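## Task

Push E3 down far enough to sound and keep it there while playing, in order, G4, F#4, E4; E3 may be released only after that. The keyboard spans C3 at the player's left to C5 at the player's right. A key counts once it is pressed most of the way down, with no feedback given. The attempt fails on any wrong key, any repeated sounding, two keys sounding in the same instant, or any extra note after E4. Anything that stays right only because the robot still holds it at the end is not credited.

## Robot and tools

Robot: two six-joint arms, left_arm and right_arm, facing each other across a table. Each ends in an identical right-handed five-finger hand (not mirrored), so hand numbers mean the same on both. Elbows cannot fully straighten. Arm commands are smoothed and lag about 0.17 s.

World frame: origin on the table top halfway between the arm bases, table at z = 0, +z up; left_arm's base is on the +y side. Arm names are not image sides. Reported positions are in metres, orientations as quaternions wxyz, velocities in m/s and rad/s; printed positions can be slightly off at long reach.

Hand point: a spot 0.05 m in front of the palm, where index pad and thumb tip meet in a pinch. Its own axes: +z along straightened fingers (fingertips 0.06-0.07 m beyond it), +y out of the palm, +x across the palm toward the little finger. A wrist bracket on the little-finger side sticks out 0.03 m past the point along +y and 0.11 m across; it can strike things, e.g. neighbouring keys.

Row format (shared by execute_actions and move): one flat list of 28 numbers, each in [-1, 1], always covering both arms. Order: left dx, dy, dz, rx, ry, rz, then left hand little, ring, middle, index, thumb_bend, thumb_turn, force_limit, speed; then the same 14 for right. dx..rz are an offset, not a pose: they set the target relative to the hand point's pose in the latest result that showed it (or, for a second call within one reply, from where it is when that call starts), expressed in the hand point's own axes. 1.0 equals 0.6 m or 180 degrees; rx, ry, rz form a single rotation vector. All zeros therefore means return to that reference pose, not stay still. Per step the commanded pose is clipped to 100 mm and 16 degrees from the measured one.

Hand numbers are absolute targets: fingers and thumb_bend +1 straight, -1 fully curled; thumb_turn +1 beside the palm, -1 across in front of it. A pinch is roughly index -0.22, thumb_bend -0.75, thumb_turn -0.57. force_limit maps -1..+1 to about 0-10 N at the fingertip (0-15 N for thumb motors), affecting closing only; speed maps -1..+1 to near zero up to full (whole travel in 0.6 s). There is no 'no change' value: to keep a hand as it is, resend its previous eight numbers, or before any, its hand_measured six values plus hand_force_limit and hand_speed. For pressing keys, a straightened finger (e.g. index) with others curled is a natural choice.

Tools:
- execute_actions {actions, pictures}: actions is an empty list (just report state), one action {rows: up to 15 rows, steps: 1-15, each 1/30 s, last row repeated}, or one wait {steps: up to 300, counted from the previous result, including reply time}.
- move {target, speed, stop_force}: target is one 28-number row as above. Both hand points travel straight toward their targets, finishing together, lasting 0.5-10 s. speed is the path top speed in m/s, 0.002-0.5 (default 0.25); rotation up to twice that in rad/s. stop_force, 9-40 N, single value for both arms: an arm's path stops when its wrist sensor feels that much extra push opposing the motion, then it backs off two steps and holds. Use it with slow speeds to touch down on keys; it is unreliable if the hand also rotates. Omit it when lifting off a surface. The result adds a 'move:' line: done, off_target, moving, held, contact or fault, plus limits such as paced (pose clipped) or held (steps blocked).
- wait {seconds 0-10}: lets time pass with no new command.
- zoom_image {camera, region [x0,y0,x1,y1]}: closer look, region at most 504x504 pixels; cameras cam_high, cam_low, cam_left_wrist, cam_right_wrist (all 504x504).
- show_instructions: shows reference pages.
- finished_scene {scene}: ends and grades the current scene (1 or 2) irreversibly and opens the next.

Results: a state line per arm with hand point pose and velocities; Hand target lines (pose being driven toward); hand_measured, hand_stopped_by (moving, target, force, stalled, fault), hand_load_n (positive = finger pushed open); joint positions and torques (noisy, offset); Wrist force and torque in the end effector axes, reading push from a surface back into the arm, noise up to about 2.4 N, saturating near 50 N. 'pose unreachable' or HELD marks commands the clearance check altered or blocked. Camera calibration lines list any camera whose numbers changed.

Safety: arms are stiff, so aiming even slightly below a firm contact can trigger a fault. A joint load over its limit (138 N m big joints, 25.7 N m wrists) or any external force of 150 N stops that arm for 10 s. Never let the arms strike or squeeze each other. Do not knock anything off the table. Long holds heat motors; warnings appear from 70 °C and brakes engage at 85 °C. Press keys gently and vertically, avoid brushing neighbours, and lift each melody key fully before the next so no note repeats or overlaps.

Each tool is called as name([rows], argument=value, ...), one row to a line, values as JSON.

## Session

execute_actions(actions=[])

Scene clock: 0.00 s of 6000.00 s.
left_arm: end_effector_position=(+0.3017, +0.4777, +0.4840) hand_measured=(+1.000, +1.000, +1.000, +1.000, +1.000, +1.000) hand_load_n=(+0.0, +0.0, +0.0, +0.0, +0.0, +0.0) hand_stopped_by=(target, target, target, target, target, target) hand_force_limit=0.00 hand_speed=-0.80 end_effector_quat_wxyz=(-0.001, +0.333, +0.943, -0.000) end_effector_velocity=(-0.000, +0.001, +0.000) end_effector_angular_velocity=(+0.001, +0.001, +0.001) | right_arm: end_effector_position=(+0.0847, -0.2688, +0.4853) hand_measured=(+1.000, +1.000, +1.000, +1.000, +1.000, +1.000) hand_load_n=(+0.0, +0.0, +0.0, +0.0, +0.0, +0.0) hand_stopped_by=(target, target, target, target, target, target) hand_force_limit=0.00 hand_speed=-0.80 end_effector_quat_wxyz=(+0.024, -0.353, +0.935, +0.002) end_effector_velocity=(+0.000, +0.000, -0.001) end_effector_angular_velocity=(-0.001, +0.002, +0.000)
Joint positions: left_arm=[ 0.546 -1.714  1.319  1.968  1.573 -1.898] | right_arm=[-1.181 -1.747  1.331  1.939  1.57  -1.881]
Joint velocities: left_arm=[ 0.001 -0.    -0.     0.001  0.    -0.   ] | right_arm=[ 0.     0.001  0.002 -0.     0.    -0.   ]
Joint torques (N m, as the arm reports them, + toward a larger angle): no reading
Motor temperatures (°C, as the motors report them): left_arm=[28 26 27 30 34 33] | right_arm=[24 25 26 30 34 35]
Wrist force (N, on the end effector, along its own x y z axes, offset not removed): no reading
Wrist torque (N m, same axes, about the end effector's origin, offset not removed): no reading
Hand target (left_arm): +0.302, +0.478, +0.484; -0.001, +0.333, +0.943, -0.000
Hand target (right_arm): +0.085, -0.269, +0.485; +0.024, -0.353, +0.935, +0.002
camera_calibration (this result's frames):
cam_left_wrist: T_world_to_cam=[[0.709259, 0.70463, -0.0211878, -0.539043], [0.585169, -0.571722, 0.575075, -0.190936], [0.393101, -0.420275, -0.817826, 0.609501], [0, 0, 0, 1]] pos_world=[0.254455, 0.526821, 0.596847]
cam_right_wrist: T_world_to_cam=[[-0.539316, 0.842078, 0.00663128, 0.269285], [0.679958, 0.430812, 0.593344, -0.23031], [0.496785, 0.324509, -0.804921, 0.565965], [0, 0, 0, 1]] pos_world=[0.0206676, -0.311199, 0.590425]

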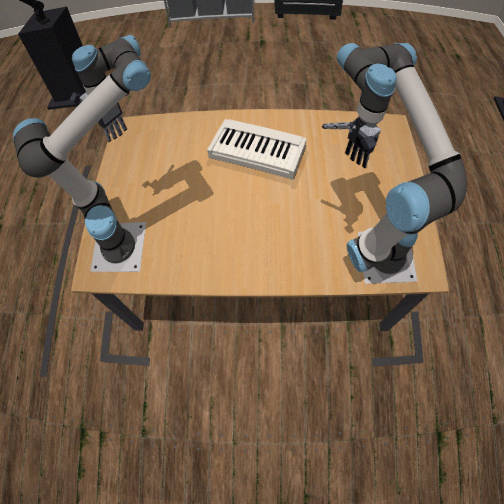

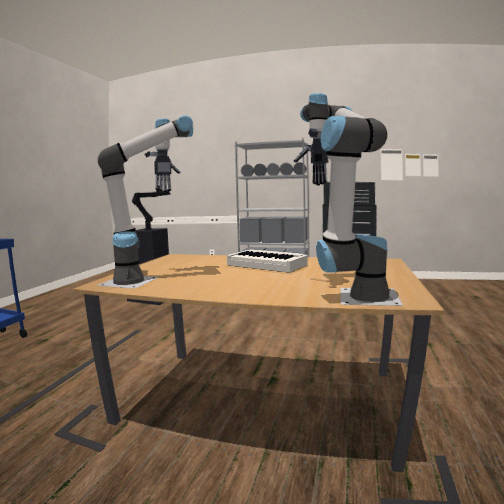

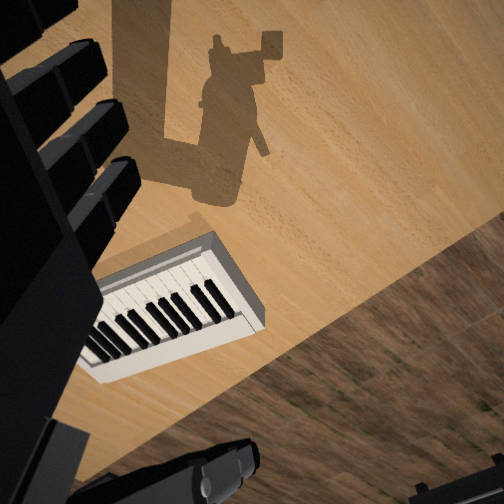

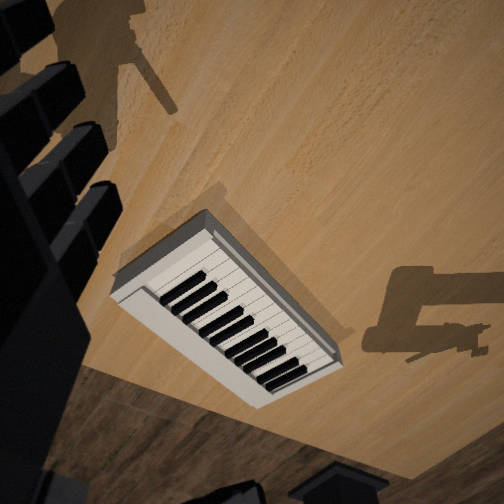

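zoom_image(camera="cam_right_wrist", region=[100, 190, 360, 420])

zoom_image(camera="cam_left_wrist", region=[70, 215, 280, 395])

zoom_image(camera="cam_high", region=[195, 110, 315, 190])

Region (100, 190, 360, 420) of cam_right_wrist's 504x504 image, scaled by 1.938, with more detail than that image has; it fills the top 446 rows of this view, and the rest is white.

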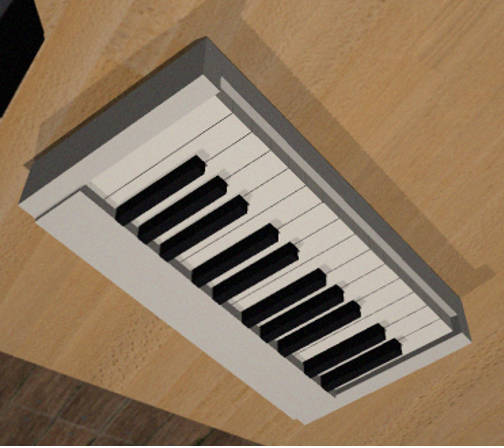

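Region (70, 215, 280, 395) of cam_left_wrist's 504x504 image, scaled by 2.400, with more detail than that image has; it fills the top 432 rows of this view, and the rest is white.

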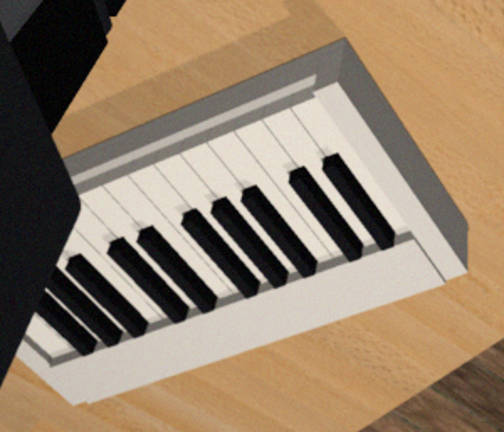

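Region (195, 110, 315, 190) of cam_high's 504x504 image, scaled by 4.200, with more detail than that image has.

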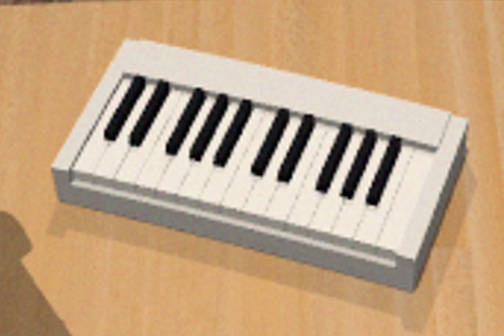

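zoom_image(camera="cam_right_wrist", region=[140, 200, 260, 320])

zoom_image(camera="cam_right_wrist", region=[235, 290, 355, 410])

Region (140, 200, 260, 320) of cam_right_wrist's 504x504 image, scaled by 4.200, with more detail than that image has.

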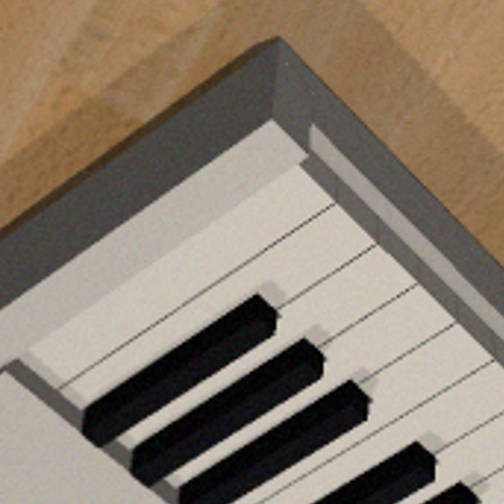

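Region (235, 290, 355, 410) of cam_right_wrist's 504x504 image, scaled by 4.200, with more detail than that image has.

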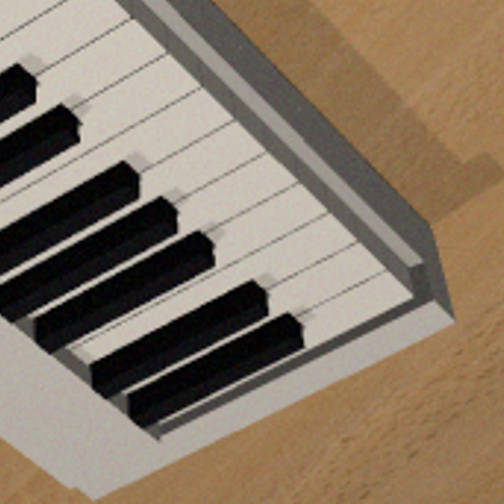

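zoom_image(camera="cam_left_wrist", region=[150, 225, 270, 345])

zoom_image(camera="cam_left_wrist", region=[75, 255, 195, 375])

Region (150, 225, 270, 345) of cam_left_wrist's 504x504 image, scaled by 4.200, with more detail than that image has.

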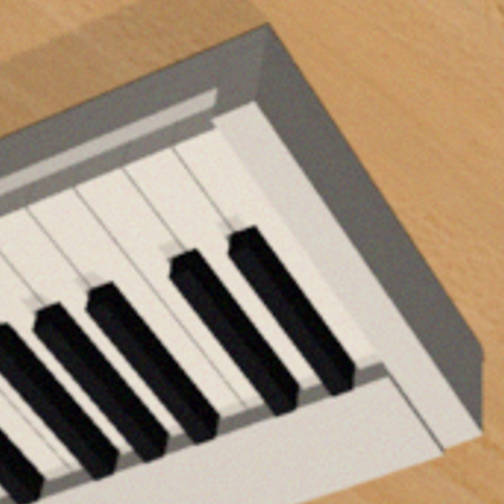

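Region (75, 255, 195, 375) of cam_left_wrist's 504x504 image, scaled by 4.200, with more detail than that image has.

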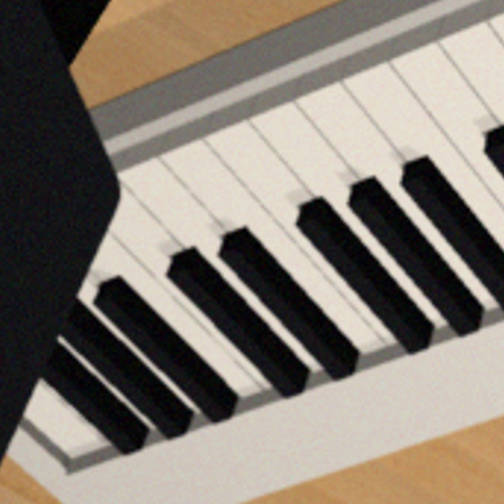

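move(target=[-0.48677,-0.30608,0.64760,0.27912,-0.31686,-0.46858, 1,1,1,1,1,1,0,-0.8, -0.50695,-0.02615,0.67508,0.35096,-0.12519,-0.20931, 1,1,1,1,1,1,0,-0.8], speed=0.4)

Scene clock: 123.20 s of 6000.00 s.
left_arm: end_effector_position=(+0.4128, +0.1518, +0.0955) hand_measured=(+1.000, +1.000, +1.000, +1.000, +1.000, +1.000) hand_load_n=(+0.0, +0.0, +0.0, +0.0, +0.0, +0.0) hand_stopped_by=(target, target, target, target, target, target) hand_force_limit=0.00 hand_speed=-0.80 end_effector_quat_wxyz=(-0.273, +0.404, -0.724, +0.488) end_effector_velocity=(+0.002, -0.002, -0.001) end_effector_angular_velocity=(-0.005, -0.004, +0.008) | right_arm: end_effector_position=(+0.3405, -0.0711, +0.0954) hand_measured=(+1.000, +1.000, +1.000, +1.000, +1.000, +1.000) hand_load_n=(+0.0, +0.0, +0.0, +0.0, +0.0, +0.0) hand_stopped_by=(target, target, target, target, target, target) hand_force_limit=0.00 hand_speed=-0.80 end_effector_quat_wxyz=(+0.370, -0.548, +0.622, -0.419) end_effector_velocity=(+0.001, +0.001, -0.001) end_effector_angular_velocity=(+0.000, -0.008, +0.010)
Joint positions: left_arm=[ 0.177 -1.352  2.032 -0.143  0.824 -3.526] | right_arm=[-0.624 -1.068  1.649  0.142  2.539 -2.513]
Joint velocities: left_arm=[-0.001  0.008 -0.003 -0.01  -0.009 -0.002] | right_arm=[-0.001 -0.004  0.011 -0.031 -0.004 -0.023]
Joint torques (N m, as the arm reports them, + toward a larger angle): left_arm=[ -7.55 -15.55 -27.11  -2.63  -2.55  -1.75] | right_arm=[-13.65 -47.73  -8.02  -0.95  -1.37  -2.34]
Motor temperatures (°C, as the motors report them): left_arm=[28 26 27 30 34 33] | right_arm=[24 25 26 30 34 35]
Wrist force (N, on the end effector, along its own x y z axes, offset not removed): left_arm=[0.6 0.5 -0.5] | right_arm=[2.2 2.4 0.6]
Wrist torque (N m, same axes, about the end effector's origin, offset not removed): left_arm=[-0.01 -0.35 -0.03] | right_arm=[0.32 -0.46 0.14]
Hand target (left_arm): +0.413, +0.152, +0.095; +0.273, -0.405, +0.724, -0.488
Hand target (right_arm): +0.341, -0.071, +0.095; +0.370, -0.548, +0.622, -0.419
Off the commanded pose (left_arm): 0.000 m, 0 deg.
Off the commanded pose (right_arm): 0.001 m, 0 deg.
After step 90, 117.00 s passed at rest.
move: done
camera_calibration (this result's frames):
cam_left_wrist: T_world_to_cam=[[-0.243991, 0.280028, -0.928468, 0.148148], [-0.00352992, 0.95714, 0.289603, -0.180688], [0.969771, 0.0739381, -0.232545, -0.257895], [0, 0, 0, 1]] pos_world=[0.285608, 0.150526, 0.129906]
cam_right_wrist: T_world_to_cam=[[-0.360774, 0.198661, -0.91125, 0.224344], [-0.357197, 0.873121, 0.331767, 0.151448], [0.861541, 0.445189, -0.244038, -0.108308], [0, 0, 0, 1]] pos_world=[0.228346, -0.128583, 0.127757]

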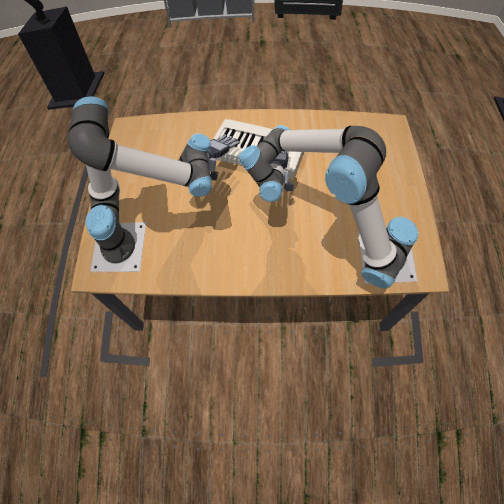

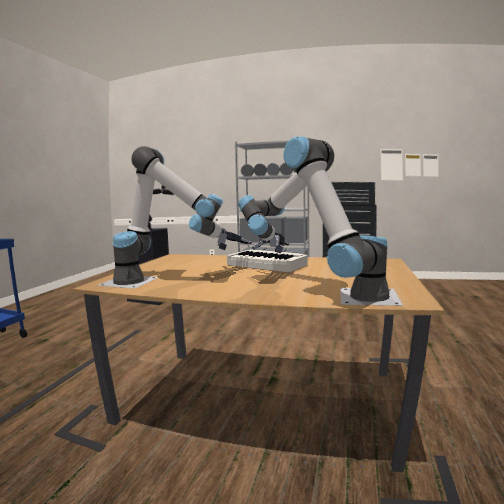

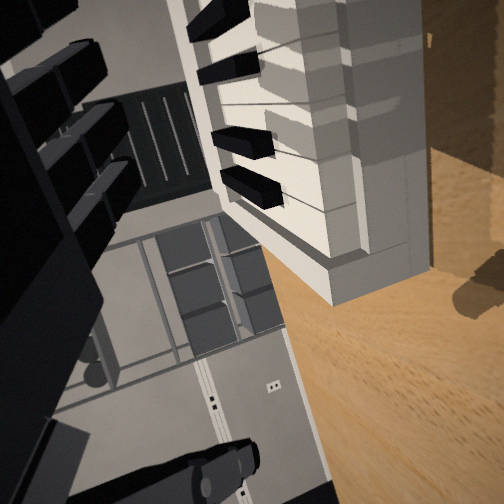

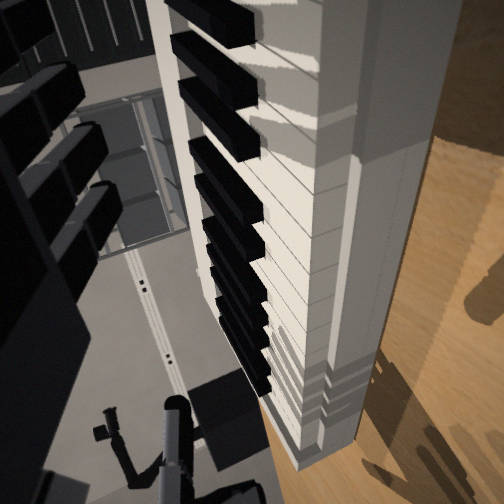

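zoom_image(camera="cam_left_wrist", region=[230, 90, 380, 270])

zoom_image(camera="cam_right_wrist", region=[220, 90, 370, 270])

Region (230, 90, 380, 270) of cam_left_wrist's 504x504 image, scaled by 2.800, with more detail than that image has.

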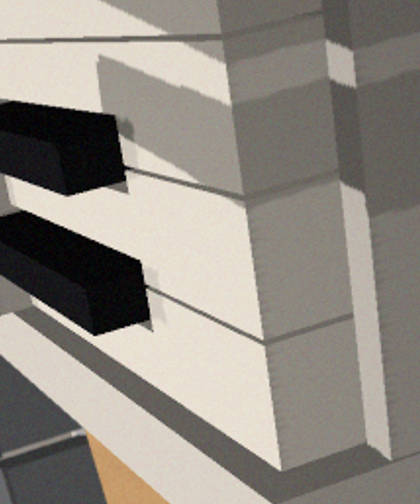

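Region (220, 90, 370, 270) of cam_right_wrist's 504x504 image, scaled by 2.800, with more detail than that image has.

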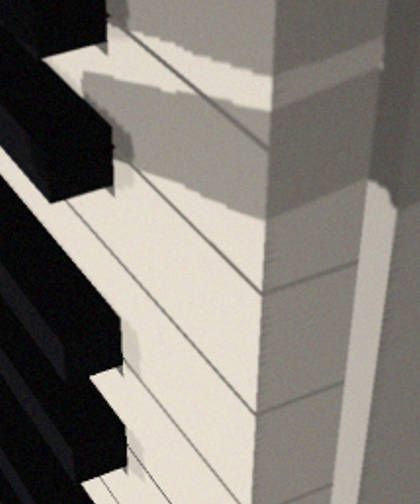

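move(target=[0.01280,0.08093,0.03328,0,0,0, 1,1,1,0.82,1,1,-0.3,-0.3, 0.01309,0.08631,0.02396,0,0,0, 1,1,1,0.82,1,1,-0.3,-0.3], speed=0.12)

zoom_image(camera="cam_left_wrist", region=[100, 80, 280, 280])

zoom_image(camera="cam_right_wrist", region=[90, 110, 250, 290])

Scene clock: 228.83 s of 6000.00 s.
left_arm: end_effector_position=(+0.4090, +0.1451, +0.0433) hand_measured=(+1.000, +1.000, +1.000, +0.820, +1.000, +1.000) hand_load_n=(+0.0, +0.0, +0.0, +0.0, +0.0, +0.0) hand_stopped_by=(target, target, target, target, target, target) hand_force_limit=-0.30 hand_speed=-0.30 end_effector_quat_wxyz=(-0.273, +0.405, -0.724, +0.488) end_effector_velocity=(+0.000, -0.000, -0.002) end_effector_angular_velocity=(+0.001, -0.001, -0.000) | right_arm: end_effector_position=(+0.3335, -0.0781, +0.0422) hand_measured=(+1.000, +1.000, +1.000, +0.820, +1.000, +1.000) hand_load_n=(+0.0, +0.0, +0.0, +0.0, +0.0, +0.0) hand_stopped_by=(target, target, target, target, target, target) hand_force_limit=-0.30 hand_speed=-0.30 end_effector_quat_wxyz=(+0.370, -0.548, +0.622, -0.419) end_effector_velocity=(-0.000, +0.000, -0.002) end_effector_angular_velocity=(+0.000, -0.001, +0.001)
Joint positions: left_arm=[ 0.163 -1.248  2.07  -0.278  0.811 -3.536] | right_arm=[-0.62  -1.009  1.719  0.016  2.542 -2.508]
Joint velocities: left_arm=[-0.     0.006  0.001 -0.007 -0.     0.002] | right_arm=[ 0.     0.003  0.003 -0.007  0.    -0.001]
Joint torques (N m, as the arm reports them, + toward a larger angle): left_arm=[ -7.75 -18.56   1.38  -2.31  -2.25   2.86] | right_arm=[ 14.07 -30.36  -8.66  -0.39   3.25  -2.58]
Motor temperatures (°C, as the motors report them): left_arm=[28 26 27 30 34 33] | right_arm=[24 25 26 30 34 35]
Wrist force (N, on the end effector, along its own x y z axes, offset not removed): left_arm=[0.5 0.3 -0.4] | right_arm=[0.5 2.0 0.9]
Wrist torque (N m, same axes, about the end effector's origin, offset not removed): left_arm=[0.00 -0.33 -0.08] | right_arm=[0.22 -0.18 -0.08]
Hand target (left_arm): +0.409, +0.145, +0.043; +0.273, -0.404, +0.724, -0.488
Hand target (right_arm): +0.333, -0.078, +0.042; +0.370, -0.548, +0.622, -0.419
Off the commanded pose (left_arm): 0.000 m, 0 deg.
Off the commanded pose (right_arm): 0.000 m, 0 deg.
After step 90, 101.67 s passed at rest.
move: done
camera_calibration (this result's frames):
cam_left_wrist: T_world_to_cam=[[-0.244172, 0.279841, -0.928477, 0.100688], [-0.00358822, 0.95719, 0.289439, -0.159169], [0.969725, 0.0740044, -0.232715, -0.265802], [0, 0, 0, 1]] pos_world=[0.281769, 0.143849, 0.0776996]
cam_right_wrist: T_world_to_cam=[[-0.360814, 0.198679, -0.91123, 0.174805], [-0.357124, 0.873145, 0.331784, 0.172653], [0.861554, 0.445134, -0.24409, -0.112134], [0, 0, 0, 1]] pos_world=[0.221339, -0.135566, 0.0746331]

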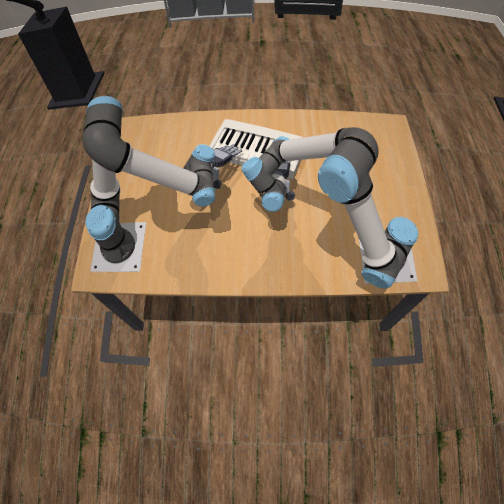

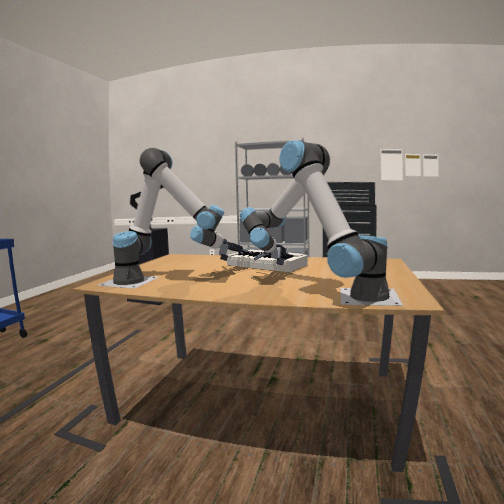

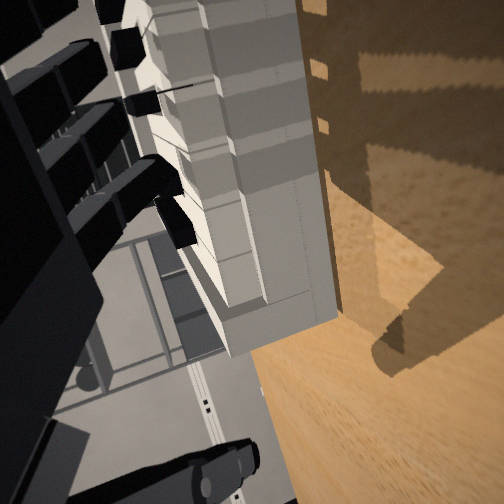

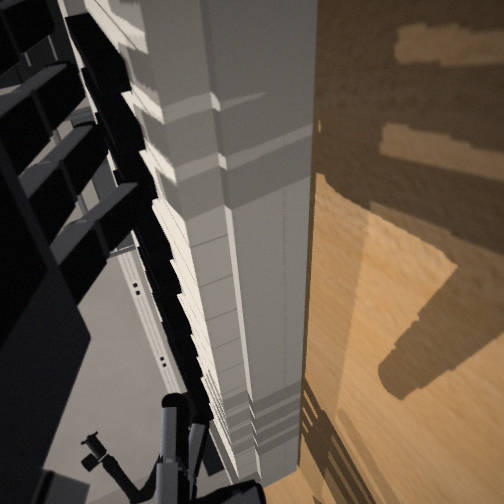

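Region (100, 80, 280, 280) of cam_left_wrist's 504x504 image, scaled by 2.520, with more detail than that image has; it fills the left 454 columns of this view, and the rest is white.

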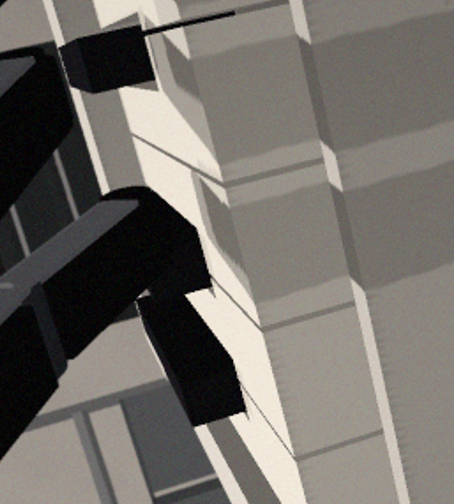

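Region (90, 110, 250, 290) of cam_right_wrist's 504x504 image, scaled by 2.800, with more detail than that image has.

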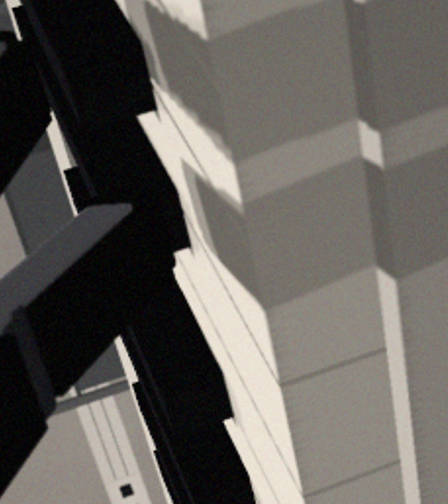

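zoom_image(camera="cam_left_wrist", region=[100, 0, 220, 130])

Region (100, 0, 220, 130) of cam_left_wrist's 504x504 image, scaled by 3.877, with more detail than that image has; it fills the left 465 columns of this view, and the rest is white.

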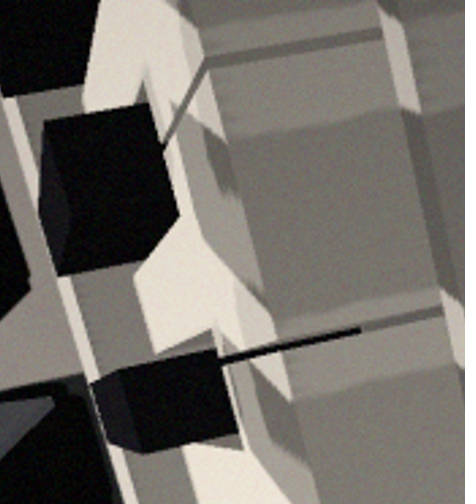

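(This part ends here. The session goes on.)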